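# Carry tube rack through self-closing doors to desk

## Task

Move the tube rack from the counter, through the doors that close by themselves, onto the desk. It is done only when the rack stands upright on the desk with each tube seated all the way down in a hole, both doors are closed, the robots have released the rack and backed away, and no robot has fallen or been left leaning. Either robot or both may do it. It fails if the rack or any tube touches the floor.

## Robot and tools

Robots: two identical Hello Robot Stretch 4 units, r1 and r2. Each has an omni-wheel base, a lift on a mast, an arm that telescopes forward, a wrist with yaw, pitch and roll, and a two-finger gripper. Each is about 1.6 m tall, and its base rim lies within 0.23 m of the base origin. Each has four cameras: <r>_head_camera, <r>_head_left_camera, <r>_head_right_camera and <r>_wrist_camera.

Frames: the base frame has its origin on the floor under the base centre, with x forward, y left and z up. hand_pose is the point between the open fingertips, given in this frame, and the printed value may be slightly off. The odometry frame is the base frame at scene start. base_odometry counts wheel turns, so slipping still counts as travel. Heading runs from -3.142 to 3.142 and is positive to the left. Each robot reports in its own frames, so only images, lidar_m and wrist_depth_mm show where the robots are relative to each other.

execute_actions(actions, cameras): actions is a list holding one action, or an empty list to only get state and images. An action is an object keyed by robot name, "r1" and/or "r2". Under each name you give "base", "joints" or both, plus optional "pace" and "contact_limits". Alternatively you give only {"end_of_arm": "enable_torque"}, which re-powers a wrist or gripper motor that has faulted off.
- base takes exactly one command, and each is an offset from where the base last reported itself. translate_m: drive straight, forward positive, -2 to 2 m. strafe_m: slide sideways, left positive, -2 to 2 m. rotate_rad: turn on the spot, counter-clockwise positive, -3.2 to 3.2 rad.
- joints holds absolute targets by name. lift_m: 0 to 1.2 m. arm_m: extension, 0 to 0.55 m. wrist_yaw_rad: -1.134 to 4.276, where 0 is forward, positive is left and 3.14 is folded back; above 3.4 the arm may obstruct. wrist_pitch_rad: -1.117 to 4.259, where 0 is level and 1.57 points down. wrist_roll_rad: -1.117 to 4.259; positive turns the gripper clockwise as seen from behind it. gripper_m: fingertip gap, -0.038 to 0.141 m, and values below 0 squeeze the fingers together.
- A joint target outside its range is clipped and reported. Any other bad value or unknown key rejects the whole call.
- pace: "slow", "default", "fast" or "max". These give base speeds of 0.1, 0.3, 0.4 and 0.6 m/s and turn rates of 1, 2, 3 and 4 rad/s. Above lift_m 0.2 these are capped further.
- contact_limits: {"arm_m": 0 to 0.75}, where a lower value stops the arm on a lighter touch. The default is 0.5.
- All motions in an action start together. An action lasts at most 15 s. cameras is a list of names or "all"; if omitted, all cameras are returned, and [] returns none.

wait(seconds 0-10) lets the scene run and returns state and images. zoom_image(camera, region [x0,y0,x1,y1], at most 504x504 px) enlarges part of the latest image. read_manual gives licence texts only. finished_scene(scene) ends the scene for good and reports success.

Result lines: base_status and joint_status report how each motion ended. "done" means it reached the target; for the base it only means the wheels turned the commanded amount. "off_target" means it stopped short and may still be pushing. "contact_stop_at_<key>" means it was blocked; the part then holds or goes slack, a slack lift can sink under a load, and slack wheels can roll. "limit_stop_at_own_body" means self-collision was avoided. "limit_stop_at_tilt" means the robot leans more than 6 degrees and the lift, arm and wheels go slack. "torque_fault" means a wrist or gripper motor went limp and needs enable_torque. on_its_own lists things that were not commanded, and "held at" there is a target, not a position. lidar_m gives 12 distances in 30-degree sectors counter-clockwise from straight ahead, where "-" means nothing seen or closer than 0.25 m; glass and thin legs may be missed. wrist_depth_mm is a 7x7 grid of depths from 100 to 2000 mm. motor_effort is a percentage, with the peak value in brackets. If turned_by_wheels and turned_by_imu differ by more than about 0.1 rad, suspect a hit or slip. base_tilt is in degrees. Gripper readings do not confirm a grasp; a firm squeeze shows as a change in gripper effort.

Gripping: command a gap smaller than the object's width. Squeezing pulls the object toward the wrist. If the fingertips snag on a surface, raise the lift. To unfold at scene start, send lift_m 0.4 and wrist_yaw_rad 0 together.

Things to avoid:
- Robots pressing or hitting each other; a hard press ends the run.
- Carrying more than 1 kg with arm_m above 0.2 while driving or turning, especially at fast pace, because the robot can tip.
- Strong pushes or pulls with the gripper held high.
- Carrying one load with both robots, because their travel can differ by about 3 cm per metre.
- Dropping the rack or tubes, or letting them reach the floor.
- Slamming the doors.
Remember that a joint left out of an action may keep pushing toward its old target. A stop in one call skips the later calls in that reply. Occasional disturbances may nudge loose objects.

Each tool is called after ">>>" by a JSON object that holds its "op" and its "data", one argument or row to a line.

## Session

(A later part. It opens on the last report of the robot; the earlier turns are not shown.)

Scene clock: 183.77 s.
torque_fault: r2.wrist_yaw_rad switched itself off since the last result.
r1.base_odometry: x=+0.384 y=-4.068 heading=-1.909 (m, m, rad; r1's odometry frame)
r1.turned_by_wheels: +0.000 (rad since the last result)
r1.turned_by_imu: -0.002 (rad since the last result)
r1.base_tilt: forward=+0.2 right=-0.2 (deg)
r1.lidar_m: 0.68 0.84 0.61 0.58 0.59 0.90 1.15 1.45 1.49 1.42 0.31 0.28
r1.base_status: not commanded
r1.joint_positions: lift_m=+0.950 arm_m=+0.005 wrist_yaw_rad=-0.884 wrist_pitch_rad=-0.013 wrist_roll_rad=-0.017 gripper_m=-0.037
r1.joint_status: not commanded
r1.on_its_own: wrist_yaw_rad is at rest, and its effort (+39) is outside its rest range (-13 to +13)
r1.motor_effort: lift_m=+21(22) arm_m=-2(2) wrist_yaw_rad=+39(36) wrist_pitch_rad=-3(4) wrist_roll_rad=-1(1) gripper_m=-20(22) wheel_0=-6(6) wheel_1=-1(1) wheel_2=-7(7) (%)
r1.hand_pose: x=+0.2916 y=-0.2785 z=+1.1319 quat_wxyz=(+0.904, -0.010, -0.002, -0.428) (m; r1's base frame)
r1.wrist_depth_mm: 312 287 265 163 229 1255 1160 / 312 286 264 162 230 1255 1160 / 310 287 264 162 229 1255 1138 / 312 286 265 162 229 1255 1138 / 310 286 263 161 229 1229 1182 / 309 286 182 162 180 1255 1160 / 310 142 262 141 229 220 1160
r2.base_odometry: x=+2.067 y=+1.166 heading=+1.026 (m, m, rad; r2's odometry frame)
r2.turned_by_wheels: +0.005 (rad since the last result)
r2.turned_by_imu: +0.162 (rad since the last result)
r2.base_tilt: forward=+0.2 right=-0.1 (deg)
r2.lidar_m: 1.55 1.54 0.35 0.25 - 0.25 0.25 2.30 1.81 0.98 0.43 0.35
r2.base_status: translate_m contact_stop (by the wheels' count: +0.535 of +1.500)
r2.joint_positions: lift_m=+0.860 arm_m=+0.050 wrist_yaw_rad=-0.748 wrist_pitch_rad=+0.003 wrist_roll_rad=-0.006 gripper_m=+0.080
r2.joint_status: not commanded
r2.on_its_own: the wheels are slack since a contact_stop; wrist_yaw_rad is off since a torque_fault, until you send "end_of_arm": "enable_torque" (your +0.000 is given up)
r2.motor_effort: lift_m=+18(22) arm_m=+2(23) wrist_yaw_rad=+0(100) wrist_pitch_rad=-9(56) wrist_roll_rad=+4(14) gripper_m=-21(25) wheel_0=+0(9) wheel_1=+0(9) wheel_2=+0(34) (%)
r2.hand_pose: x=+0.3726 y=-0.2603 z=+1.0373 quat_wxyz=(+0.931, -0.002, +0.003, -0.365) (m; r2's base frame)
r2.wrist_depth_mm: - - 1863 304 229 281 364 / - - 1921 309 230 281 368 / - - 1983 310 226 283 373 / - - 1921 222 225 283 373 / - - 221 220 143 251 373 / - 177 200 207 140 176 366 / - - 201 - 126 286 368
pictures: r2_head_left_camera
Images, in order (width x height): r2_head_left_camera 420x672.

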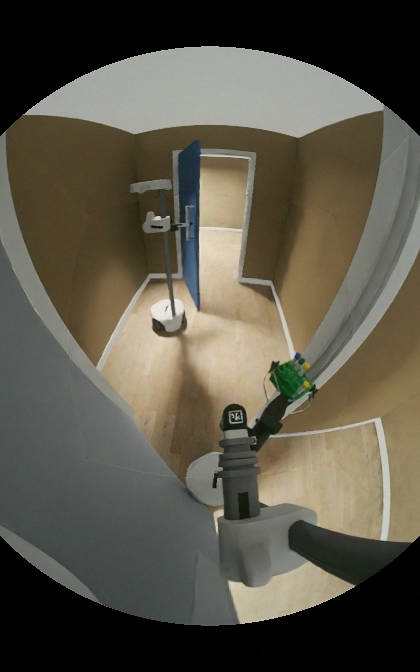

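Hit the jamb. Back off, recover.

>>> {"op": "execute_actions", "data": {
  "actions": [
    {"r2":{"base":{"translate_m":-0.15},"pace":"slow"}}
  ],
  "cameras": []
}}

>>> {"op": "execute_actions", "data": {
  "actions": [
    {"r2":{"end_of_arm":"enable_torque"}}
  ],
  "cameras": []
}}

>>> {"op": "execute_actions", "data": {
  "actions": [
    {"r2":{"base":{"strafe_m":0.2},"pace":"slow"}}
  ],
  "cameras": []
}}

>>> {"op": "execute_actions", "data": {
  "actions": [
    {"r2":{"base":{"rotate_rad":-0.16},"joints":{"wrist_yaw_rad":0.3},"pace":"slow"}}
  ],
  "cameras": ["r2_head_left_camera","r2_wrist_camera"]
}}

Scene clock: 187.70 s.
r1.base_odometry: x=+0.384 y=-4.068 heading=-1.909 (m, m, rad; r1's odometry frame)
r1.turned_by_wheels: +0.000 (rad since the last result)
r1.turned_by_imu: -0.001 (rad since the last result)
r1.base_tilt: forward=+0.1 right=-0.2 (deg)
r1.lidar_m: 0.67 0.83 0.62 0.57 0.63 0.90 1.13 1.50 1.49 1.43 0.33 0.33
r1.base_status: not commanded
r1.joint_positions: lift_m=+0.950 arm_m=+0.005 wrist_yaw_rad=-0.884 wrist_pitch_rad=-0.013 wrist_roll_rad=-0.017 gripper_m=-0.037
r1.joint_status: not commanded
r1.on_its_own: wrist_yaw_rad is at rest, and its effort (+37) is outside its rest range (-13 to +13)
r1.motor_effort: lift_m=+22(21) arm_m=-2(2) wrist_yaw_rad=+37(37) wrist_pitch_rad=-4(5) wrist_roll_rad=-1(1) gripper_m=-18(20) wheel_0=-5(5) wheel_1=-1(1) wheel_2=-7(7) (%)
r1.hand_pose: x=+0.2916 y=-0.2785 z=+1.1319 quat_wxyz=(+0.904, -0.010, -0.002, -0.428) (m; r1's base frame)
r1.wrist_depth_mm: 312 287 266 162 229 1255 1160 / 310 286 264 162 230 1255 1160 / 312 287 264 162 230 1229 1138 / 312 285 264 161 229 1229 1138 / 310 285 265 161 229 1229 1160 / 309 286 182 161 181 1255 1160 / 309 143 262 141 228 220 1182
r2.base_odometry: x=+1.989 y=+1.038 heading=+1.025 (m, m, rad; r2's odometry frame)
r2.turned_by_wheels: +0.000 (rad since the last result)
r2.turned_by_imu: -0.001 (rad since the last result)
r2.base_tilt: forward=+0.1 right=-0.1 (deg)
r2.lidar_m: 1.71 0.96 0.32 0.25 - - 2.65 2.28 1.81 1.37 0.64 0.35
r2.base_status: done
r2.joint_positions: lift_m=+0.860 arm_m=+0.050 wrist_yaw_rad=-0.748 wrist_pitch_rad=+0.003 wrist_roll_rad=-0.006 gripper_m=+0.080
r2.joint_status: not commanded
r2.on_its_own: wrist_yaw_rad is off since a torque_fault, until you send "end_of_arm": "enable_torque" (your +0.000 is given up)
r2.motor_effort: lift_m=+18(18) arm_m=+1(2) wrist_yaw_rad=-1(0) wrist_pitch_rad=-8(9) wrist_roll_rad=+4(4) gripper_m=-25(23) wheel_0=-1(0) wheel_1=-1(4) wheel_2=+1(6) (%)
r2.hand_pose: x=+0.3726 y=-0.2603 z=+1.0373 quat_wxyz=(+0.931, -0.002, +0.003, -0.365) (m; r2's base frame)
r2.wrist_depth_mm: - - 382 353 445 559 741 / - - 389 353 442 554 741 / - - 427 355 424 559 723 / - - 433 224 410 559 741 / - - 221 221 143 544 750 / - 177 200 208 140 176 768 / - - 202 - 126 564 798
pictures: none
No camera images: the call's "cameras" was empty. Leave "cameras" out to get every camera's image.

Scene clock: 188.00 s.
r1.base_odometry: x=+0.384 y=-4.068 heading=-1.909 (m, m, rad; r1's odometry frame)
r1.turned_by_wheels: +0.000 (rad since the last result)
r1.turned_by_imu: +0.000 (rad since the last result)
r1.base_tilt: forward=+0.1 right=-0.2 (deg)
r1.lidar_m: 0.65 0.83 0.62 0.58 0.61 0.90 1.13 1.47 1.47 1.41 0.34 0.28
r1.base_status: not commanded
r1.joint_positions: lift_m=+0.950 arm_m=+0.005 wrist_yaw_rad=-0.884 wrist_pitch_rad=-0.013 wrist_roll_rad=-0.017 gripper_m=-0.037
r1.joint_status: not commanded
r1.on_its_own: wrist_yaw_rad is at rest, and its effort (+38) is outside its rest range (-13 to +13)
r1.motor_effort: lift_m=+21(21) arm_m=-2(2) wrist_yaw_rad=+38(38) wrist_pitch_rad=-4(5) wrist_roll_rad=-1(1) gripper_m=-21(20) wheel_0=-6(6) wheel_1=-1(1) wheel_2=-7(7) (%)
r1.hand_pose: x=+0.2916 y=-0.2785 z=+1.1319 quat_wxyz=(+0.904, -0.010, -0.002, -0.428) (m; r1's base frame)
r1.wrist_depth_mm: 310 289 265 162 229 1255 1160 / 312 290 264 162 229 1255 1138 / 310 286 265 161 230 1229 1160 / 310 283 265 162 230 1229 1160 / 309 287 264 161 230 1205 1160 / 310 286 181 161 180 1229 1160 / 310 143 259 141 228 221 1138
r2.base_odometry: x=+1.989 y=+1.038 heading=+1.025 (m, m, rad; r2's odometry frame)
r2.turned_by_wheels: +0.000 (rad since the last result)
r2.turned_by_imu: +0.000 (rad since the last result)
r2.base_tilt: forward=+0.2 right=-0.2 (deg)
r2.lidar_m: 1.70 0.98 0.31 0.25 - - 2.65 2.25 1.81 1.37 0.61 0.34
r2.base_status: not commanded
r2.joint_positions: lift_m=+0.860 arm_m=+0.050 wrist_yaw_rad=-0.748 wrist_pitch_rad=+0.003 wrist_roll_rad=-0.006 gripper_m=+0.080
r2.joint_status: not commanded
r2.end_of_arm: enable_torque: each motor that was off is on again
r2.on_its_own: wrist_yaw_rad is held at -0.748, not at your +0.000, since a torque_fault
r2.motor_effort: lift_m=+18(18) arm_m=+2(2) wrist_yaw_rad=+1(0) wrist_pitch_rad=-8(9) wrist_roll_rad=+4(4) gripper_m=-24(26) wheel_0=-1(1) wheel_1=-1(1) wheel_2=+1(1) (%)
r2.hand_pose: x=+0.3726 y=-0.2603 z=+1.0373 quat_wxyz=(+0.931, -0.002, +0.003, -0.365) (m; r2's base frame)
r2.wrist_depth_mm: - - 384 351 445 554 741 / - - 389 353 445 559 732 / - - 421 355 418 554 723 / - - 430 224 410 559 741 / - - 222 220 142 539 750 / - 177 200 208 140 176 759 / - - 202 - 127 569 798
pictures: none
No camera images: the call's "cameras" was empty. Leave "cameras" out to get every camera's image.

Scene clock: 191.13 s.
r1.base_odometry: x=+0.384 y=-4.068 heading=-1.909 (m, m, rad; r1's odometry frame)
r1.turned_by_wheels: +0.000 (rad since the last result)
r1.turned_by_imu: -0.001 (rad since the last result)
r1.base_tilt: forward=+0.2 right=-0.2 (deg)
r1.lidar_m: 0.63 0.82 0.61 0.58 0.63 0.93 1.14 1.45 1.47 1.42 0.33 0.32
r1.base_status: not commanded
r1.joint_positions: lift_m=+0.950 arm_m=+0.005 wrist_yaw_rad=-0.884 wrist_pitch_rad=-0.013 wrist_roll_rad=-0.017 gripper_m=-0.037
r1.joint_status: not commanded
r1.on_its_own: wrist_yaw_rad is at rest, and its effort (+38) is outside its rest range (-13 to +13)
r1.motor_effort: lift_m=+21(22) arm_m=-2(2) wrist_yaw_rad=+38(39) wrist_pitch_rad=-3(5) wrist_roll_rad=-1(0) gripper_m=-18(18) wheel_0=-5(6) wheel_1=-1(1) wheel_2=-7(7) (%)
r1.hand_pose: x=+0.2916 y=-0.2785 z=+1.1319 quat_wxyz=(+0.904, -0.010, -0.002, -0.428) (m; r1's base frame)
r1.wrist_depth_mm: 310 289 265 163 230 1255 1160 / 310 287 265 162 229 1281 1205 / 310 287 264 162 229 1229 1160 / 310 287 264 161 231 1229 1160 / 310 286 263 161 229 1205 1138 / 310 286 181 161 181 1281 1118 / 309 143 260 141 228 220 1160
r2.base_odometry: x=+1.818 y=+1.142 heading=+1.026 (m, m, rad; r2's odometry frame)
r2.turned_by_wheels: +0.000 (rad since the last result)
r2.turned_by_imu: +0.000 (rad since the last result)
r2.base_tilt: forward=+0.2 right=-0.1 (deg)
r2.lidar_m: 1.65 0.51 0.25 0.25 - 0.25 2.63 2.55 2.00 1.42 0.67 0.35
r2.base_status: done
r2.joint_positions: lift_m=+0.860 arm_m=+0.050 wrist_yaw_rad=-0.748 wrist_pitch_rad=+0.003 wrist_roll_rad=-0.006 gripper_m=+0.080
r2.joint_status: not commanded
r2.on_its_own: wrist_yaw_rad is held at -0.748, not at your +0.000, since a torque_fault
r2.motor_effort: lift_m=+18(18) arm_m=+1(2) wrist_yaw_rad=+0(1) wrist_pitch_rad=-9(9) wrist_roll_rad=+4(4) gripper_m=-24(21) wheel_0=-1(7) wheel_1=+2(7) wheel_2=+0(1) (%)
r2.hand_pose: x=+0.3726 y=-0.2603 z=+1.0373 quat_wxyz=(+0.931, -0.002, +0.003, -0.365) (m; r2's base frame)
r2.wrist_depth_mm: - - - 1576 484 597 798 / - - - 1537 488 603 809 / - - - 1661 492 609 798 / - - - 224 150 603 798 / - - 222 219 143 591 798 / - 177 200 207 139 176 820 / - - 201 - 126 615 854
pictures: none
No camera images: the call's "cameras" was empty. Leave "cameras" out to get every camera's image.

Scene clock: 192.47 s.
r1.base_odometry: x=+0.384 y=-4.068 heading=-1.909 (m, m, rad; r1's odometry frame)
r1.turned_by_wheels: +0.000 (rad since the last result)
r1.turned_by_imu: +0.000 (rad since the last result)
r1.base_tilt: forward=+0.1 right=-0.2 (deg)
r1.lidar_m: 0.65 0.84 0.60 0.57 0.62 0.89 1.14 1.36 1.47 1.44 0.30 0.30
r1.base_status: not commanded
r1.joint_positions: lift_m=+0.950 arm_m=+0.005 wrist_yaw_rad=-0.884 wrist_pitch_rad=-0.013 wrist_roll_rad=-0.017 gripper_m=-0.037
r1.joint_status: not commanded
r1.on_its_own: wrist_yaw_rad is at rest, and its effort (+38) is outside its rest range (-13 to +13)
r1.motor_effort: lift_m=+22(21) arm_m=-2(2) wrist_yaw_rad=+38(40) wrist_pitch_rad=-5(4) wrist_roll_rad=-1(1) gripper_m=-16(17) wheel_0=-5(5) wheel_1=-1(1) wheel_2=-7(7) (%)
r1.hand_pose: x=+0.2916 y=-0.2785 z=+1.1319 quat_wxyz=(+0.904, -0.010, -0.002, -0.428) (m; r1's base frame)
r1.wrist_depth_mm: 314 286 265 162 231 1281 1138 / 310 286 264 162 229 1229 1160 / 312 287 264 162 230 1229 1160 / 314 286 263 162 230 1255 1182 / 310 286 263 161 229 1182 1160 / 307 285 181 161 181 1229 1182 / 307 143 262 141 229 220 1160
r2.base_odometry: x=+1.818 y=+1.142 heading=+0.866 (m, m, rad; r2's odometry frame)
r2.turned_by_wheels: -0.160 (rad since the last result)
r2.turned_by_imu: -0.164 (rad since the last result)
r2.base_tilt: forward=+0.3 right=-0.2 (deg)
r2.lidar_m: 0.47 0.79 0.29 0.25 - 0.25 0.28 2.65 2.10 1.98 0.78 0.68
r2.base_status: done
r2.joint_positions: lift_m=+0.860 arm_m=+0.050 wrist_yaw_rad=+0.300 wrist_pitch_rad=+0.003 wrist_roll_rad=-0.006 gripper_m=+0.080
r2.joint_status: all done
r2.motor_effort: lift_m=+18(18) arm_m=+1(2) wrist_yaw_rad=+1(2) wrist_pitch_rad=-8(8) wrist_roll_rad=+4(4) gripper_m=-27(23) wheel_0=+1(1) wheel_1=+2(5) wheel_2=+2(6) (%)
r2.hand_pose: x=+0.5221 y=+0.0017 z=+1.0373 quat_wxyz=(+0.989, -0.003, +0.001, +0.149) (m; r2's base frame)
r2.wrist_depth_mm: 1281 1618 - - - - - / 1281 1708 - - - - - / 1255 1661 - - - - - / 1255 1618 - 223 1756 - - / 1255 1576 221 220 143 - - / 1205 177 200 208 140 176 1921 / 1160 1537 201 - 126 - -
pictures: r2_head_left_camera, r2_wrist_camera
Images, in order (width x height): r2_head_left_camera 420x672, r2_wrist_camera 616x392.

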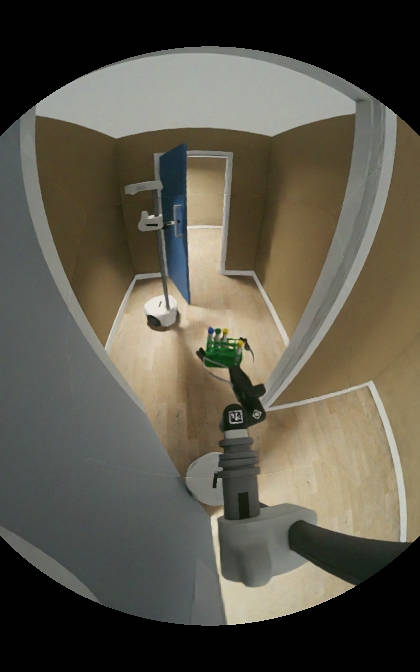

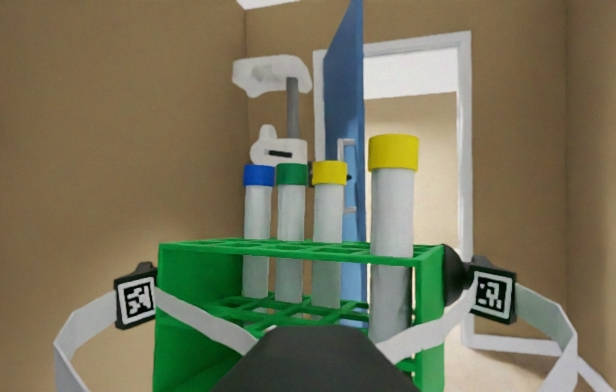

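>>> {"op": "execute_actions", "data": {
  "actions": [
    {"r2":{"base":{"translate_m":1.1}}}
  ],
  "cameras": ["r2_head_left_camera"]
}}

Scene clock: 198.27 s.
r1.base_odometry: x=+0.384 y=-4.068 heading=-1.909 (m, m, rad; r1's odometry frame)
r1.turned_by_wheels: +0.000 (rad since the last result)
r1.turned_by_imu: -0.002 (rad since the last result)
r1.base_tilt: forward=+0.2 right=-0.2 (deg)
r1.lidar_m: 0.64 0.85 0.59 0.58 0.63 0.89 1.14 0.69 0.52 1.45 0.31 0.29
r1.base_status: not commanded
r1.joint_positions: lift_m=+0.950 arm_m=+0.005 wrist_yaw_rad=-0.884 wrist_pitch_rad=-0.013 wrist_roll_rad=-0.017 gripper_m=-0.037
r1.joint_status: not commanded
r1.on_its_own: wrist_yaw_rad is at rest, and its effort (+38) is outside its rest range (-13 to +13)
r1.motor_effort: lift_m=+21(21) arm_m=-2(2) wrist_yaw_rad=+38(36) wrist_pitch_rad=-5(4) wrist_roll_rad=-1(1) gripper_m=-21(19) wheel_0=-6(6) wheel_1=-1(1) wheel_2=-7(7) (%)
r1.hand_pose: x=+0.2916 y=-0.2785 z=+1.1319 quat_wxyz=(+0.904, -0.010, -0.002, -0.428) (m; r1's base frame)
r1.wrist_depth_mm: 312 289 266 162 230 1281 1138 / 310 287 264 162 229 1255 1160 / 312 286 265 162 230 1229 1160 / 310 285 264 161 230 1229 1138 / 310 286 263 161 229 1255 1205 / 309 285 181 161 180 1255 1138 / 307 143 260 141 229 220 1138
r2.base_odometry: x=+2.531 y=+1.980 heading=+0.866 (m, m, rad; r2's odometry frame)
r2.turned_by_wheels: +0.000 (rad since the last result)
r2.turned_by_imu: -0.009 (rad since the last result)
r2.base_tilt: forward=+0.1 right=-0.1 (deg)
r2.lidar_m: 0.46 0.64 0.68 1.11 0.74 0.53 0.49 0.52 0.56 0.89 0.93 1.22
r2.base_status: done
r2.joint_positions: lift_m=+0.860 arm_m=+0.050 wrist_yaw_rad=+0.300 wrist_pitch_rad=+0.003 wrist_roll_rad=-0.006 gripper_m=+0.080
r2.joint_status: not commanded
r2.motor_effort: lift_m=+19(19) arm_m=+1(2) wrist_yaw_rad=-2(1) wrist_pitch_rad=-9(8) wrist_roll_rad=+3(4) gripper_m=-23(22) wheel_0=+0(8) wheel_1=-1(5) wheel_2=+2(9) (%)
r2.hand_pose: x=+0.5221 y=+0.0017 z=+1.0373 quat_wxyz=(+0.989, -0.003, +0.001, +0.149) (m; r2's base frame)
r2.wrist_depth_mm: 1336 1808 1661 - - 1397 1308 / 1336 1708 1537 - - 1366 1308 / 654 1708 1618 - - 1397 1308 / 1281 1576 809 223 - 1397 1281 / 1308 1661 222 220 142 1397 1336 / 1255 177 200 208 140 176 1281 / 488 1499 202 - 126 1430 1336
pictures: r2_head_left_camera
Images, in order (width x height): r2_head_left_camera 420x672.

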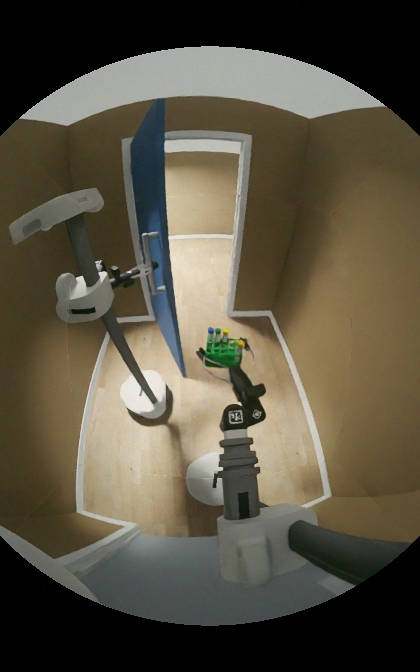

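>>> {"op": "execute_actions", "data": {
  "actions": [
    {"r2":{"base":{"strafe_m":-0.05},"joints":{"wrist_yaw_rad":0.15},"pace":"slow"}}
  ],
  "cameras": []
}}

>>> {"op": "execute_actions", "data": {
  "actions": [
    {"r2":{"base":{"translate_m":0.9}}}
  ],
  "cameras": ["r2_head_left_camera"]
}}

Scene clock: 200.77 s.
r1.base_odometry: x=+0.384 y=-4.068 heading=-1.909 (m, m, rad; r1's odometry frame)
r1.turned_by_wheels: +0.000 (rad since the last result)
r1.turned_by_imu: -0.001 (rad since the last result)
r1.base_tilt: forward=+0.2 right=-0.2 (deg)
r1.lidar_m: 0.67 0.81 0.63 0.57 0.64 0.91 1.14 0.70 0.59 1.44 0.33 0.30
r1.base_status: not commanded
r1.joint_positions: lift_m=+0.950 arm_m=+0.005 wrist_yaw_rad=-0.884 wrist_pitch_rad=-0.013 wrist_roll_rad=-0.017 gripper_m=-0.037
r1.joint_status: not commanded
r1.on_its_own: wrist_yaw_rad is at rest, and its effort (+38) is outside its rest range (-13 to +13)
r1.motor_effort: lift_m=+21(21) arm_m=-2(2) wrist_yaw_rad=+38(39) wrist_pitch_rad=-4(5) wrist_roll_rad=-1(1) gripper_m=-15(12) wheel_0=-6(6) wheel_1=-1(1) wheel_2=-7(7) (%)
r1.hand_pose: x=+0.2916 y=-0.2785 z=+1.1319 quat_wxyz=(+0.904, -0.010, -0.002, -0.428) (m; r1's base frame)
r1.wrist_depth_mm: 310 289 265 163 231 1255 1182 / 310 287 265 163 229 1255 1182 / 314 287 263 162 229 1229 1182 / 310 287 263 162 229 1255 1182 / 312 285 265 161 229 1229 1160 / 306 286 181 161 181 1229 1160 / 310 143 260 141 228 219 1160
r2.base_odometry: x=+2.569 y=+1.947 heading=+0.866 (m, m, rad; r2's odometry frame)
r2.turned_by_wheels: +0.000 (rad since the last result)
r2.turned_by_imu: -0.001 (rad since the last result)
r2.base_tilt: forward=+0.2 right=-0.3 (deg)
r2.lidar_m: 0.44 0.69 0.73 1.16 0.76 0.53 0.49 0.48 0.53 0.84 0.87 1.16
r2.base_status: done
r2.joint_positions: lift_m=+0.860 arm_m=+0.050 wrist_yaw_rad=+0.150 wrist_pitch_rad=+0.003 wrist_roll_rad=-0.006 gripper_m=+0.080
r2.joint_status: all done
r2.motor_effort: lift_m=+18(19) arm_m=+2(1) wrist_yaw_rad=+0(2) wrist_pitch_rad=-8(9) wrist_roll_rad=+4(4) gripper_m=-24(25) wheel_0=+0(5) wheel_1=-1(7) wheel_2=+1(1) (%)
r2.hand_pose: x=+0.5189 y=-0.0433 z=+1.0373 quat_wxyz=(+0.997, -0.003, +0.001, +0.075) (m; r2's base frame)
r2.wrist_depth_mm: 1661 1576 - - 1537 1397 1308 / 1576 1661 - - 1537 1430 1397 / 1576 1618 - - 1430 1430 1336 / 1430 1618 1708 224 1430 1430 1366 / 1576 1576 222 222 142 1397 1366 / 1537 177 200 208 139 176 1229 / 1430 1708 202 - 126 1499 1308
pictures: none
No camera images: the call's "cameras" was empty. Leave "cameras" out to get every camera's image.

Scene clock: 205.27 s.
r1.base_odometry: x=+0.384 y=-4.068 heading=-1.909 (m, m, rad; r1's odometry frame)
r1.turned_by_wheels: +0.000 (rad since the last result)
r1.turned_by_imu: -0.001 (rad since the last result)
r1.base_tilt: forward=+0.2 right=-0.2 (deg)
r1.lidar_m: 0.65 0.80 0.61 0.58 0.64 0.91 1.13 1.30 1.47 0.45 0.31 0.31
r1.base_status: not commanded
r1.joint_positions: lift_m=+0.950 arm_m=+0.005 wrist_yaw_rad=-0.884 wrist_pitch_rad=-0.013 wrist_roll_rad=-0.017 gripper_m=-0.037
r1.joint_status: not commanded
r1.on_its_own: wrist_yaw_rad is at rest, and its effort (+36) is outside its rest range (-13 to +13)
r1.motor_effort: lift_m=+21(21) arm_m=-2(2) wrist_yaw_rad=+36(39) wrist_pitch_rad=-4(4) wrist_roll_rad=-1(1) gripper_m=-16(19) wheel_0=-6(6) wheel_1=-1(1) wheel_2=-7(7) (%)
r1.hand_pose: x=+0.2916 y=-0.2785 z=+1.1319 quat_wxyz=(+0.904, -0.010, -0.002, -0.428) (m; r1's base frame)
r1.wrist_depth_mm: 312 287 266 162 230 1229 1160 / 312 287 264 163 230 1205 1182 / 314 285 264 162 230 1229 1182 / 310 286 264 161 229 1229 1160 / 312 285 264 162 229 442 427 / 307 286 182 161 180 1255 1182 / 310 143 260 141 229 220 1160
r2.base_odometry: x=+3.152 y=+2.633 heading=+0.866 (m, m, rad; r2's odometry frame)
r2.turned_by_wheels: +0.000 (rad since the last result)
r2.turned_by_imu: -0.007 (rad since the last result)
r2.base_tilt: forward=+0.2 right=+0.0 (deg)
r2.lidar_m: 0.45 0.67 0.28 0.25 0.43 1.47 1.38 1.23 0.85 0.78 0.82 0.91
r2.base_status: done
r2.joint_positions: lift_m=+0.860 arm_m=+0.050 wrist_yaw_rad=+0.150 wrist_pitch_rad=+0.003 wrist_roll_rad=-0.006 gripper_m=+0.080
r2.joint_status: not commanded
r2.motor_effort: lift_m=+18(18) arm_m=+2(2) wrist_yaw_rad=+0(2) wrist_pitch_rad=-8(8) wrist_roll_rad=+4(4) gripper_m=-24(24) wheel_0=+1(1) wheel_1=+0(5) wheel_2=+2(9) (%)
r2.hand_pose: x=+0.5189 y=-0.0433 z=+1.0373 quat_wxyz=(+0.997, -0.003, +0.001, +0.075) (m; r2's base frame)
r2.wrist_depth_mm: - - - - - 564 554 / - - - - - 574 559 / - - - - 627 574 564 / - - - 224 640 580 569 / - - 221 220 142 574 569 / - 177 200 208 140 176 569 / - - 202 - 127 574 574
pictures: r2_head_left_camera
Images, in order (width x height): r2_head_left_camera 420x672.

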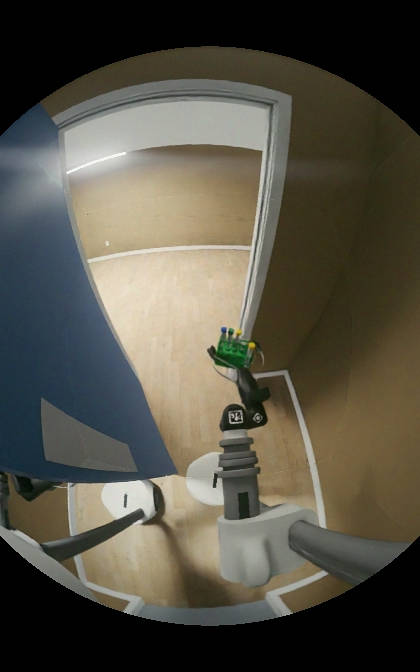

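>>> {"op": "execute_actions", "data": {
  "actions": [
    {"r2":{"base":{"translate_m":0.15},"joints":{"wrist_yaw_rad":0.4},"pace":"slow"}}
  ],
  "cameras": []
}}

>>> {"op": "execute_actions", "data": {
  "actions": [
    {"r2":{"base":{"strafe_m":0.14},"pace":"slow"}}
  ],
  "cameras": ["r2_head_left_camera"]
}}

Scene clock: 208.77 s.
r1.base_odometry: x=+0.384 y=-4.068 heading=-1.909 (m, m, rad; r1's odometry frame)
r1.turned_by_wheels: +0.000 (rad since the last result)
r1.turned_by_imu: -0.001 (rad since the last result)
r1.base_tilt: forward=+0.2 right=-0.3 (deg)
r1.lidar_m: 0.65 0.85 0.62 0.59 0.62 0.93 1.13 1.30 1.47 0.52 0.32 0.31
r1.base_status: not commanded
r1.joint_positions: lift_m=+0.950 arm_m=+0.005 wrist_yaw_rad=-0.884 wrist_pitch_rad=-0.013 wrist_roll_rad=-0.017 gripper_m=-0.037
r1.joint_status: not commanded
r1.on_its_own: wrist_yaw_rad is at rest, and its effort (+38) is outside its rest range (-13 to +13)
r1.motor_effort: lift_m=+21(21) arm_m=-2(2) wrist_yaw_rad=+38(41) wrist_pitch_rad=-4(4) wrist_roll_rad=-1(1) gripper_m=-16(17) wheel_0=-6(5) wheel_1=-1(1) wheel_2=-7(7) (%)
r1.hand_pose: x=+0.2916 y=-0.2785 z=+1.1319 quat_wxyz=(+0.904, -0.010, -0.002, -0.428) (m; r1's base frame)
r1.wrist_depth_mm: 312 286 266 162 229 1229 521 / 310 286 265 162 229 1255 530 / 312 286 264 161 229 1255 517 / 310 285 265 162 230 455 430 / 310 286 264 161 229 433 413 / 310 285 182 161 180 1255 530 / 309 143 260 141 228 220 530
r2.base_odometry: x=+3.249 y=+2.747 heading=+0.866 (m, m, rad; r2's odometry frame)
r2.turned_by_wheels: +0.000 (rad since the last result)
r2.turned_by_imu: -0.002 (rad since the last result)
r2.base_tilt: forward=+0.2 right=+0.0 (deg)
r2.lidar_m: 0.45 0.87 0.37 0.26 0.27 0.60 1.48 1.23 0.83 0.78 0.81 0.73
r2.base_status: done
r2.joint_positions: lift_m=+0.860 arm_m=+0.050 wrist_yaw_rad=+0.400 wrist_pitch_rad=+0.003 wrist_roll_rad=-0.006 gripper_m=+0.080
r2.joint_status: all done
r2.motor_effort: lift_m=+19(18) arm_m=+2(2) wrist_yaw_rad=+0(4) wrist_pitch_rad=-9(9) wrist_roll_rad=+3(3) gripper_m=-25(25) wheel_0=+1(5) wheel_1=+0(4) wheel_2=-1(6) (%)
r2.hand_pose: x=+0.5204 y=+0.0318 z=+1.0373 quat_wxyz=(+0.980, -0.003, +0.001, +0.199) (m; r2's base frame)
r2.wrist_depth_mm: 723 - - - - - - / 723 - - - - - - / 723 - - - - - - / 723 - - 224 - - - / 732 - 221 220 142 - - / 668 177 200 208 140 176 - / 640 - 202 - 126 - -
pictures: none
No camera images: the call's "cameras" was empty. Leave "cameras" out to get every camera's image.

Scene clock: 211.63 s.
r1.base_odometry: x=+0.385 y=-4.068 heading=-1.906 (m, m, rad; r1's odometry frame)
r1.turned_by_wheels: +0.003 (rad since the last result)
r1.turned_by_imu: -0.025 (rad since the last result)
r1.base_tilt: forward=+0.1 right=-0.9 (deg)
r1.lidar_m: 0.58 0.83 0.59 0.57 0.58 0.90 1.10 1.29 1.51 0.48 0.32 0.28
r1.base_status: not commanded
r1.joint_positions: lift_m=+0.950 arm_m=+0.004 wrist_yaw_rad=-0.877 wrist_pitch_rad=-0.008 wrist_roll_rad=-0.017 gripper_m=-0.038
r1.joint_status: not commanded
r1.on_its_own: wrist_yaw_rad is at rest, and its effort (+16) is outside its rest range (-13 to +13)
r1.motor_effort: lift_m=+21(21) arm_m=+4(4) wrist_yaw_rad=+16(48) wrist_pitch_rad=-18(18) wrist_roll_rad=-1(1) gripper_m=-11(16) wheel_0=+25(25) wheel_1=-1(4) wheel_2=-2(7) (%)
r1.hand_pose: x=+0.2926 y=-0.2776 z=+1.1305 quat_wxyz=(+0.905, -0.009, +0.000, -0.424) (m; r1's base frame)
r1.wrist_depth_mm: 297 270 244 146 207 445 1118 / 298 270 244 146 206 445 1118 / 298 268 245 146 207 368 340 / 297 270 243 147 206 349 327 / 297 267 242 146 206 325 303 / 297 267 173 147 201 343 320 / 296 149 241 141 205 442 1118
r2.base_odometry: x=+3.143 y=+2.837 heading=+0.867 (m, m, rad; r2's odometry frame)
r2.turned_by_wheels: +0.001 (rad since the last result)
r2.turned_by_imu: +0.000 (rad since the last result)
r2.base_tilt: forward=+0.2 right=-0.1 (deg)
r2.lidar_m: 0.43 0.57 0.25 0.25 0.61 0.53 1.54 1.43 0.98 0.92 0.97 0.78
r2.base_status: done
r2.joint_positions: lift_m=+0.860 arm_m=+0.050 wrist_yaw_rad=+0.400 wrist_pitch_rad=+0.003 wrist_roll_rad=-0.006 gripper_m=+0.080
r2.joint_status: not commanded
r2.motor_effort: lift_m=+18(18) arm_m=+2(1) wrist_yaw_rad=-1(1) wrist_pitch_rad=-8(8) wrist_roll_rad=+3(4) gripper_m=-24(24) wheel_0=-14(14) wheel_1=+17(19) wheel_2=+5(6) (%)
r2.hand_pose: x=+0.5204 y=+0.0318 z=+1.0373 quat_wxyz=(+0.980, -0.003, +0.001, +0.199) (m; r2's base frame)
r2.wrist_depth_mm: 539 - - - - - - / 539 - - - - - - / 535 - - - - - - / 535 - - 224 150 - - / 530 750 222 220 142 - - / 508 178 200 208 140 176 - / 484 699 201 - 127 - -
pictures: r2_head_left_camera
Images, in order (width x height): r2_head_left_camera 420x672.

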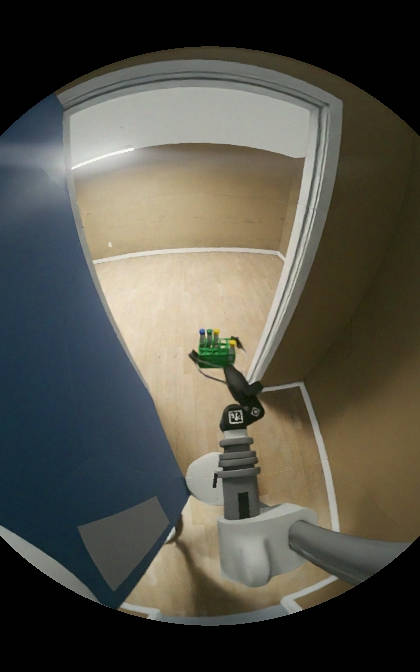

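>>> {"op": "execute_actions", "data": {
  "actions": [
    {"r2":{"base":{"translate_m":1.4},"joints":{"wrist_yaw_rad":0.2}}}
  ],
  "cameras": ["r2_head_left_camera"]
}}

>>> {"op": "execute_actions", "data": {
  "actions": [
    {"r1":{"joints":{"gripper_m":0.12}},"r2":{"joints":{"wrist_yaw_rad":0}}}
  ],
  "cameras": []
}}

>>> {"op": "execute_actions", "data": {
  "actions": [
    {"r1":{"base":{"translate_m":-0.3}}}
  ],
  "cameras": ["r1_head_right_camera"]
}}

Scene clock: 219.30 s.
r1.base_odometry: x=+0.385 y=-4.068 heading=-1.908 (m, m, rad; r1's odometry frame)
r1.turned_by_wheels: -0.002 (rad since the last result)
r1.turned_by_imu: -0.005 (rad since the last result)
r1.base_tilt: forward=+0.2 right=-0.3 (deg)
r1.lidar_m: 0.62 0.85 0.63 0.59 0.63 0.87 1.11 1.23 1.51 1.44 0.35 0.30
r1.base_status: not commanded
r1.joint_positions: lift_m=+0.950 arm_m=+0.005 wrist_yaw_rad=-0.868 wrist_pitch_rad=-0.013 wrist_roll_rad=-0.017 gripper_m=-0.037
r1.joint_status: not commanded
r1.motor_effort: lift_m=+21(21) arm_m=+2(4) wrist_yaw_rad=-4(21) wrist_pitch_rad=-6(18) wrist_roll_rad=-1(1) gripper_m=-19(24) wheel_0=+0(25) wheel_1=+1(1) wheel_2=+1(4) (%)
r1.hand_pose: x=+0.2952 y=-0.2766 z=+1.1318 quat_wxyz=(+0.907, -0.010, -0.002, -0.421) (m; r1's base frame)
r1.wrist_depth_mm: 309 285 263 164 227 1281 1160 / 307 285 263 163 229 1255 1160 / 310 283 264 163 228 1255 1182 / 309 281 262 163 228 1281 1160 / 309 285 262 164 228 1281 1160 / 306 282 178 163 220 1255 1160 / 306 149 260 157 227 1205 1160
r2.base_odometry: x=+4.050 y=+3.905 heading=+0.867 (m, m, rad; r2's odometry frame)
r2.turned_by_wheels: +0.000 (rad since the last result)
r2.turned_by_imu: -0.011 (rad since the last result)
r2.base_tilt: forward=+0.1 right=-0.2 (deg)
r2.lidar_m: 0.43 2.64 2.12 2.02 0.80 0.80 1.17 0.59 0.71 1.73 1.93 2.58
r2.base_status: done
r2.joint_positions: lift_m=+0.860 arm_m=+0.050 wrist_yaw_rad=+0.200 wrist_pitch_rad=+0.003 wrist_roll_rad=-0.006 gripper_m=+0.080
r2.joint_status: all done
r2.motor_effort: lift_m=+18(19) arm_m=+2(2) wrist_yaw_rad=+0(4) wrist_pitch_rad=-9(9) wrist_roll_rad=+4(4) gripper_m=-27(24) wheel_0=-1(14) wheel_1=-1(19) wheel_2=+1(9) (%)
r2.hand_pose: x=+0.5207 y=-0.0283 z=+1.0373 quat_wxyz=(+0.995, -0.003, +0.001, +0.100) (m; r2's base frame)
r2.wrist_depth_mm: - - - - - - - / - - - - - - - / - - - - - - - / - - - 224 - - - / - - 221 219 142 - - / - 177 200 208 140 176 - / - - 201 - 127 - -
pictures: r2_head_left_camera
Images, in order (width x height): r2_head_left_camera 420x672.

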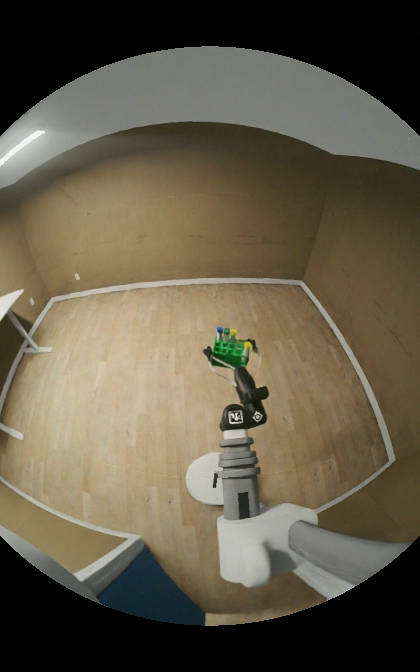

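Scene clock: 221.60 s.
r1.base_odometry: x=+0.385 y=-4.068 heading=-1.908 (m, m, rad; r1's odometry frame)
r1.turned_by_wheels: +0.000 (rad since the last result)
r1.turned_by_imu: -0.001 (rad since the last result)
r1.base_tilt: forward=+0.2 right=-0.3 (deg)
r1.lidar_m: 0.76 0.81 0.63 0.57 0.62 0.87 1.13 1.29 1.50 1.41 0.55 0.61
r1.base_status: not commanded
r1.joint_positions: lift_m=+0.950 arm_m=+0.005 wrist_yaw_rad=-0.870 wrist_pitch_rad=-0.013 wrist_roll_rad=-0.017 gripper_m=+0.120
r1.joint_status: all done
r1.motor_effort: lift_m=+21(21) arm_m=+2(2) wrist_yaw_rad=+2(8) wrist_pitch_rad=-5(6) wrist_roll_rad=-1(1) gripper_m=+2(18) wheel_0=+0(0) wheel_1=+0(0) wheel_2=+1(1) (%)
r1.hand_pose: x=+0.2946 y=-0.2769 z=+1.1318 quat_wxyz=(+0.907, -0.010, -0.002, -0.422) (m; r1's base frame)
r1.wrist_depth_mm: 480 484 480 484 480 1308 1138 / 477 484 480 480 480 1366 1138 / 484 484 488 484 480 1308 1160 / 480 484 480 480 480 1281 1160 / 484 477 484 477 477 1281 1205 / 480 200 480 480 198 1281 1182 / 484 477 477 140 477 1255 1138
r2.base_odometry: x=+4.050 y=+3.905 heading=+0.867 (m, m, rad; r2's odometry frame)
r2.turned_by_wheels: +0.000 (rad since the last result)
r2.turned_by_imu: -0.001 (rad since the last result)
r2.base_tilt: forward=+0.3 right=-0.1 (deg)
r2.lidar_m: 0.44 2.64 2.13 2.04 0.81 0.80 0.99 0.60 0.69 1.73 1.94 2.57
r2.base_status: not commanded
r2.joint_positions: lift_m=+0.860 arm_m=+0.050 wrist_yaw_rad=+0.000 wrist_pitch_rad=+0.003 wrist_roll_rad=-0.006 gripper_m=+0.080
r2.joint_status: all done
r2.motor_effort: lift_m=+18(18) arm_m=+1(1) wrist_yaw_rad=-1(7) wrist_pitch_rad=-8(9) wrist_roll_rad=+5(3) gripper_m=-24(23) wheel_0=-1(1) wheel_1=-1(1) wheel_2=+1(1) (%)
r2.hand_pose: x=+0.5091 y=-0.0873 z=+1.0373 quat_wxyz=(+1.000, -0.003, +0.002, +0.000) (m; r2's base frame)
r2.wrist_depth_mm: - - - - - - - / - - - - - - - / - - - - - - - / - - - 224 - - - / - - 222 220 142 - - / - 177 200 208 140 176 - / - - 201 - 127 - -
pictures: none
No camera images: the call's "cameras" was empty. Leave "cameras" out to get every camera's image.

Scene clock: 224.07 s.
r1.base_odometry: x=+0.484 y=-3.785 heading=-1.908 (m, m, rad; r1's odometry frame)
r1.turned_by_wheels: +0.000 (rad since the last result)
r1.turned_by_imu: +0.000 (rad since the last result)
r1.base_tilt: forward=+0.2 right=-0.3 (deg)
r1.lidar_m: 1.33 0.87 0.63 0.60 0.62 0.85 0.82 0.95 1.24 1.42 1.50 1.41
r1.base_status: done
r1.joint_positions: lift_m=+0.950 arm_m=+0.005 wrist_yaw_rad=-0.870 wrist_pitch_rad=-0.013 wrist_roll_rad=-0.017 gripper_m=+0.120
r1.joint_status: not commanded
r1.motor_effort: lift_m=+21(21) arm_m=+2(2) wrist_yaw_rad=+0(1) wrist_pitch_rad=-6(7) wrist_roll_rad=-1(1) gripper_m=-2(0) wheel_0=-1(4) wheel_1=+0(5) wheel_2=+0(7) (%)
r1.hand_pose: x=+0.2946 y=-0.2769 z=+1.1318 quat_wxyz=(+0.907, -0.010, -0.002, -0.422) (m; r1's base frame)
r1.wrist_depth_mm: 1042 1255 1537 1708 1499 1281 1138 / 1078 1255 1537 1756 1537 1281 1138 / 1060 1281 1576 1808 1537 1255 1138 / 1025 1281 1537 1808 1499 1336 1138 / 1060 1229 1576 1756 1499 1308 1182 / 1078 200 1537 1756 198 1281 1160 / 1078 1229 1430 140 1537 1229 1138
r2.base_odometry: x=+4.050 y=+3.905 heading=+0.867 (m, m, rad; r2's odometry frame)
r2.turned_by_wheels: +0.000 (rad since the last result)
r2.turned_by_imu: -0.001 (rad since the last result)
r2.base_tilt: forward=+0.2 right=+0.0 (deg)
r2.lidar_m: 0.46 2.64 2.13 2.04 0.79 0.65 0.59 0.58 0.71 1.73 1.92 2.56
r2.base_status: not commanded
r2.joint_positions: lift_m=+0.860 arm_m=+0.050 wrist_yaw_rad=+0.000 wrist_pitch_rad=+0.003 wrist_roll_rad=-0.006 gripper_m=+0.080
r2.joint_status: not commanded
r2.motor_effort: lift_m=+18(18) arm_m=+1(2) wrist_yaw_rad=+0(2) wrist_pitch_rad=-8(8) wrist_roll_rad=+4(4) gripper_m=-26(27) wheel_0=-1(0) wheel_1=-1(1) wheel_2=+1(1) (%)
r2.hand_pose: x=+0.5091 y=-0.0873 z=+1.0373 quat_wxyz=(+1.000, -0.003, +0.002, +0.000) (m; r2's base frame)
r2.wrist_depth_mm: - - - - - - - / - - - - - - - / - - - - - - - / - - - 225 - - - / - - 222 219 142 - - / - 177 200 208 140 176 - / - - 201 - 127 - -
pictures: r1_head_right_camera
Images, in order (width x height): r1_head_right_camera 420x672.

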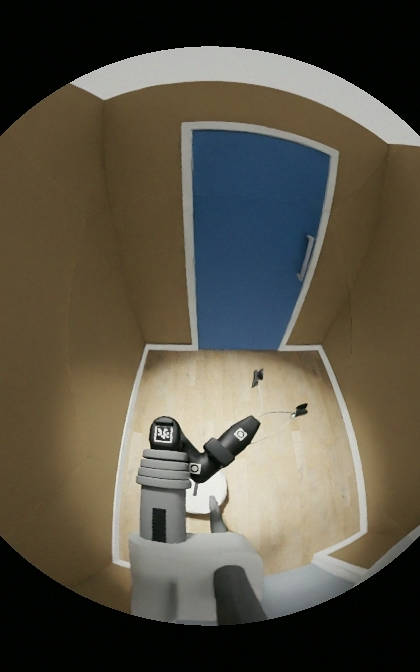

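>>> {"op": "execute_actions", "data": {
  "actions": [
    {"r2":{"base":{"translate_m":0.6},"joints":{"lift_m":1.0}}}
  ],
  "cameras": []
}}

>>> {"op": "execute_actions", "data": {
  "actions": [
    {"r2":{"base":{"rotate_rad":1.55},"pace":"slow"}}
  ],
  "cameras": []
}}

>>> {"op": "execute_actions", "data": {
  "actions": [
    {"r2":{"base":{"translate_m":1.5}}}
  ],
  "cameras": ["r2_head_camera"]
}}

>>> {"op": "execute_actions", "data": {
  "actions": [
    {"r2":{"joints":{"arm_m":0.25},"pace":"slow"}}
  ],
  "cameras": ["r2_wrist_camera"]
}}

Scene clock: 228.73 s.
r1.base_odometry: x=+0.484 y=-3.785 heading=-1.908 (m, m, rad; r1's odometry frame)
r1.turned_by_wheels: +0.000 (rad since the last result)
r1.turned_by_imu: -0.001 (rad since the last result)
r1.base_tilt: forward=+0.2 right=-0.3 (deg)
r1.lidar_m: 1.32 0.88 0.60 0.57 0.64 0.86 0.82 0.93 1.25 1.43 1.50 1.39
r1.base_status: not commanded
r1.joint_positions: lift_m=+0.950 arm_m=+0.005 wrist_yaw_rad=-0.870 wrist_pitch_rad=-0.013 wrist_roll_rad=-0.017 gripper_m=+0.120
r1.joint_status: not commanded
r1.motor_effort: lift_m=+21(21) arm_m=+2(2) wrist_yaw_rad=+1(0) wrist_pitch_rad=-5(5) wrist_roll_rad=-1(1) gripper_m=+6(0) wheel_0=-1(1) wheel_1=+0(0) wheel_2=+0(1) (%)
r1.hand_pose: x=+0.2946 y=-0.2769 z=+1.1318 quat_wxyz=(+0.907, -0.010, -0.002, -0.422) (m; r1's base frame)
r1.wrist_depth_mm: 1098 1229 1499 1808 1499 1336 1160 / 1078 1255 1537 1756 1499 1336 1160 / 1060 1281 1576 1808 1537 1281 1160 / 1060 1255 1537 1808 1537 1281 1160 / 1078 1281 1576 1708 1464 1336 1160 / 1060 200 1499 1756 198 1255 1160 / 1060 1205 1397 139 1464 1281 1138
r2.base_odometry: x=+4.438 y=+4.362 heading=+0.867 (m, m, rad; r2's odometry frame)
r2.turned_by_wheels: +0.000 (rad since the last result)
r2.turned_by_imu: -0.005 (rad since the last result)
r2.base_tilt: forward=+0.2 right=-0.2 (deg)
r2.lidar_m: 0.46 2.02 2.17 2.07 1.71 1.28 1.18 1.13 1.49 1.85 1.92 2.12
r2.base_status: done
r2.joint_positions: lift_m=+1.000 arm_m=+0.050 wrist_yaw_rad=+0.000 wrist_pitch_rad=+0.003 wrist_roll_rad=-0.006 gripper_m=+0.080
r2.joint_status: all done
r2.motor_effort: lift_m=+21(22) arm_m=+2(2) wrist_yaw_rad=+0(2) wrist_pitch_rad=-9(8) wrist_roll_rad=+4(4) gripper_m=-22(23) wheel_0=+0(5) wheel_1=+0(5) wheel_2=+1(9) (%)
r2.hand_pose: x=+0.5091 y=-0.0874 z=+1.1771 quat_wxyz=(+1.000, -0.003, +0.002, +0.000) (m; r2's base frame)
r2.wrist_depth_mm: 1708 1661 1661 1808 1756 1808 1756 / 1708 1756 1708 1756 1756 1808 1808 / 1708 1756 1756 1756 1708 1863 1756 / 1708 1708 1756 224 1808 1808 1863 / 1708 1661 221 220 141 1756 1863 / 1708 177 200 209 140 176 1756 / 1708 1708 202 - 126 1863 1863
pictures: none
No camera images: the call's "cameras" was empty. Leave "cameras" out to get every camera's image.

Scene clock: 231.57 s.
r1.base_odometry: x=+0.484 y=-3.785 heading=-1.908 (m, m, rad; r1's odometry frame)
r1.turned_by_wheels: +0.000 (rad since the last result)
r1.turned_by_imu: -0.001 (rad since the last result)
r1.base_tilt: forward=+0.2 right=-0.3 (deg)
r1.lidar_m: 1.32 0.89 0.61 0.57 0.62 0.85 0.82 0.95 1.22 1.44 1.52 1.37
r1.base_status: not commanded
r1.joint_positions: lift_m=+0.950 arm_m=+0.005 wrist_yaw_rad=-0.870 wrist_pitch_rad=-0.013 wrist_roll_rad=-0.017 gripper_m=+0.120
r1.joint_status: not commanded
r1.motor_effort: lift_m=+21(21) arm_m=+2(2) wrist_yaw_rad=+0(0) wrist_pitch_rad=-6(5) wrist_roll_rad=-1(1) gripper_m=+3(5) wheel_0=-1(1) wheel_1=+0(0) wheel_2=+0(1) (%)
r1.hand_pose: x=+0.2946 y=-0.2769 z=+1.1318 quat_wxyz=(+0.907, -0.010, -0.002, -0.422) (m; r1's base frame)
r1.wrist_depth_mm: 1078 1255 1537 1756 1537 1281 1160 / 1078 1229 1576 1708 1499 1281 1138 / 1078 1255 1537 1756 1499 1336 1118 / 1060 1255 1537 1808 1537 1281 1118 / 1060 1229 1537 1808 1537 1308 1138 / 1078 200 1499 1756 198 1281 1160 / 1060 1205 1430 139 1537 1255 1118
r2.base_odometry: x=+4.438 y=+4.362 heading=+2.416 (m, m, rad; r2's odometry frame)
r2.turned_by_wheels: +1.550 (rad since the last result)
r2.turned_by_imu: +1.582 (rad since the last result)
r2.base_tilt: forward=+0.3 right=-0.1 (deg)
r2.lidar_m: 0.47 1.71 1.28 1.20 1.15 1.49 1.84 1.88 2.12 1.94 1.99 2.21
r2.base_status: done
r2.joint_positions: lift_m=+1.000 arm_m=+0.050 wrist_yaw_rad=+0.000 wrist_pitch_rad=+0.003 wrist_roll_rad=-0.006 gripper_m=+0.080
r2.joint_status: not commanded
r2.motor_effort: lift_m=+21(21) arm_m=+2(2) wrist_yaw_rad=+0(0) wrist_pitch_rad=-8(9) wrist_roll_rad=+4(4) gripper_m=-24(24) wheel_0=-2(3) wheel_1=-2(4) wheel_2=-1(5) (%)
r2.hand_pose: x=+0.5091 y=-0.0874 z=+1.1771 quat_wxyz=(+1.000, -0.003, +0.002, +0.000) (m; r2's base frame)
r2.wrist_depth_mm: 1921 - - - - - - / - - - - - - - / 1921 - - - - - - / 1921 - - 224 - - - / 1983 - 222 220 142 - - / 1863 177 201 208 140 176 - / 1708 - 202 - 127 - -
pictures: none
No camera images: the call's "cameras" was empty. Leave "cameras" out to get every camera's image.

Scene clock: 238.07 s.
r1.base_odometry: x=+0.484 y=-3.785 heading=-1.908 (m, m, rad; r1's odometry frame)
r1.turned_by_wheels: +0.000 (rad since the last result)
r1.turned_by_imu: -0.002 (rad since the last result)
r1.base_tilt: forward=+0.1 right=-0.3 (deg)
r1.lidar_m: 1.32 0.83 0.62 0.59 0.64 0.85 0.83 0.95 1.25 1.42 1.50 1.40
r1.base_status: not commanded
r1.joint_positions: lift_m=+0.950 arm_m=+0.005 wrist_yaw_rad=-0.870 wrist_pitch_rad=-0.013 wrist_roll_rad=-0.017 gripper_m=+0.120
r1.joint_status: not commanded
r1.motor_effort: lift_m=+21(21) arm_m=+2(2) wrist_yaw_rad=-1(1) wrist_pitch_rad=-5(5) wrist_roll_rad=-1(1) gripper_m=+2(2) wheel_0=-1(1) wheel_1=+0(0) wheel_2=-1(1) (%)
r1.hand_pose: x=+0.2946 y=-0.2769 z=+1.1318 quat_wxyz=(+0.907, -0.010, -0.002, -0.422) (m; r1's base frame)
r1.wrist_depth_mm: 1078 1255 1537 1808 1499 1308 1182 / 1060 1281 1499 1808 1576 1281 1118 / 1060 1281 1576 1708 1499 1308 1160 / 1060 1255 1576 1756 1537 1308 1138 / 1060 1281 1537 1808 1537 1308 1138 / 1060 200 1464 1756 198 1255 1138 / 1078 1229 1430 139 1464 1255 1118
r2.base_odometry: x=+3.315 y=+5.357 heading=+2.416 (m, m, rad; r2's odometry frame)
r2.turned_by_wheels: +0.000 (rad since the last result)
r2.turned_by_imu: -0.011 (rad since the last result)
r2.base_tilt: forward=+0.2 right=-0.1 (deg)
r2.lidar_m: 0.47 0.58 0.77 1.21 1.27 1.76 3.38 2.90 1.97 1.85 0.86 0.59
r2.base_status: done
r2.joint_positions: lift_m=+1.000 arm_m=+0.050 wrist_yaw_rad=+0.000 wrist_pitch_rad=+0.003 wrist_roll_rad=-0.006 gripper_m=+0.080
r2.joint_status: not commanded
r2.motor_effort: lift_m=+21(21) arm_m=+2(1) wrist_yaw_rad=-1(1) wrist_pitch_rad=-8(8) wrist_roll_rad=+4(4) gripper_m=-24(20) wheel_0=+0(4) wheel_1=-1(5) wheel_2=+2(9) (%)
r2.hand_pose: x=+0.5091 y=-0.0874 z=+1.1771 quat_wxyz=(+1.000, -0.003, +0.002, +0.000) (m; r2's base frame)
r2.wrist_depth_mm: 1042 1078 1118 1098 1138 1138 1118 / 1042 1078 1118 1118 1138 1138 1160 / 1060 1078 1118 1118 1118 1118 1160 / 1098 1078 1078 224 149 1182 1205 / 1078 1098 223 219 142 1138 1205 / 904 177 200 208 141 177 809 / 574 564 201 - 127 564 569
pictures: r2_head_camera
Images, in order (width x height): r2_head_camera 420x560.

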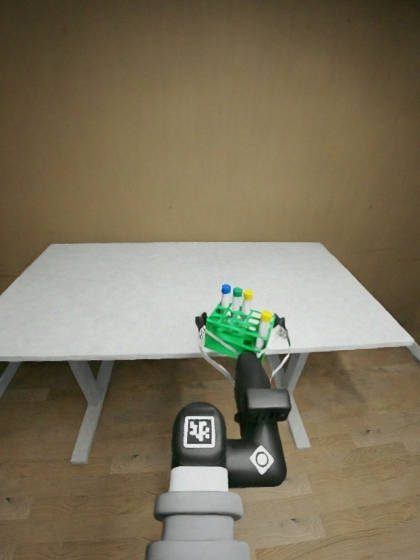

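Scene clock: 241.37 s.
r1.base_odometry: x=+0.484 y=-3.785 heading=-1.908 (m, m, rad; r1's odometry frame)
r1.turned_by_wheels: +0.000 (rad since the last result)
r1.turned_by_imu: -0.001 (rad since the last result)
r1.base_tilt: forward=+0.2 right=-0.3 (deg)
r1.lidar_m: 1.33 0.89 0.63 0.58 0.62 0.85 0.83 0.96 1.23 1.42 1.51 1.37
r1.base_status: not commanded
r1.joint_positions: lift_m=+0.950 arm_m=+0.005 wrist_yaw_rad=-0.870 wrist_pitch_rad=-0.013 wrist_roll_rad=-0.017 gripper_m=+0.120
r1.joint_status: not commanded
r1.motor_effort: lift_m=+21(21) arm_m=+2(2) wrist_yaw_rad=+0(2) wrist_pitch_rad=-4(6) wrist_roll_rad=-1(1) gripper_m=-4(1) wheel_0=-1(1) wheel_1=+0(0) wheel_2=-1(0) (%)
r1.hand_pose: x=+0.2946 y=-0.2769 z=+1.1318 quat_wxyz=(+0.907, -0.010, -0.002, -0.422) (m; r1's base frame)
r1.wrist_depth_mm: 1078 1255 1499 1756 1537 1281 1160 / 1078 1255 1537 1756 1537 1281 1160 / 1060 1229 1537 1756 1537 1281 1160 / 1042 1229 1499 1863 1537 1308 1138 / 1060 1308 1576 1756 1499 1336 1138 / 1060 200 1499 1708 198 1281 1160 / 1060 1229 1430 139 1499 1255 1160
r2.base_odometry: x=+3.315 y=+5.357 heading=+2.416 (m, m, rad; r2's odometry frame)
r2.turned_by_wheels: +0.000 (rad since the last result)
r2.turned_by_imu: -0.001 (rad since the last result)
r2.base_tilt: forward=+0.3 right=-0.1 (deg)
r2.lidar_m: 0.55 0.56 0.78 1.23 1.26 1.75 3.36 2.90 1.96 1.85 0.88 0.61
r2.base_status: not commanded
r2.joint_positions: lift_m=+1.000 arm_m=+0.249 wrist_yaw_rad=+0.000 wrist_pitch_rad=+0.003 wrist_roll_rad=-0.006 gripper_m=+0.080
r2.joint_status: all done
r2.motor_effort: lift_m=+20(20) arm_m=+5(2) wrist_yaw_rad=+0(1) wrist_pitch_rad=-9(8) wrist_roll_rad=+4(4) gripper_m=-24(27) wheel_0=-1(0) wheel_1=+0(0) wheel_2=+2(1) (%)
r2.hand_pose: x=+0.7086 y=-0.0874 z=+1.1771 quat_wxyz=(+1.000, -0.003, +0.002, +0.000) (m; r2's base frame)
r2.wrist_depth_mm: 866 866 904 917 917 931 931 / 866 878 904 904 931 946 960 / 878 878 904 917 931 946 946 / 878 904 891 224 150 946 960 / 878 891 221 219 142 931 976 / 891 178 200 208 140 176 809 / 569 559 202 - 127 569 559
pictures: r2_wrist_camera
Images, in order (width x height): r2_wrist_camera 616x392.

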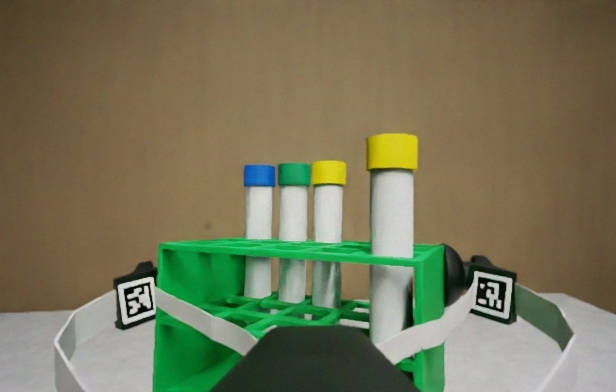

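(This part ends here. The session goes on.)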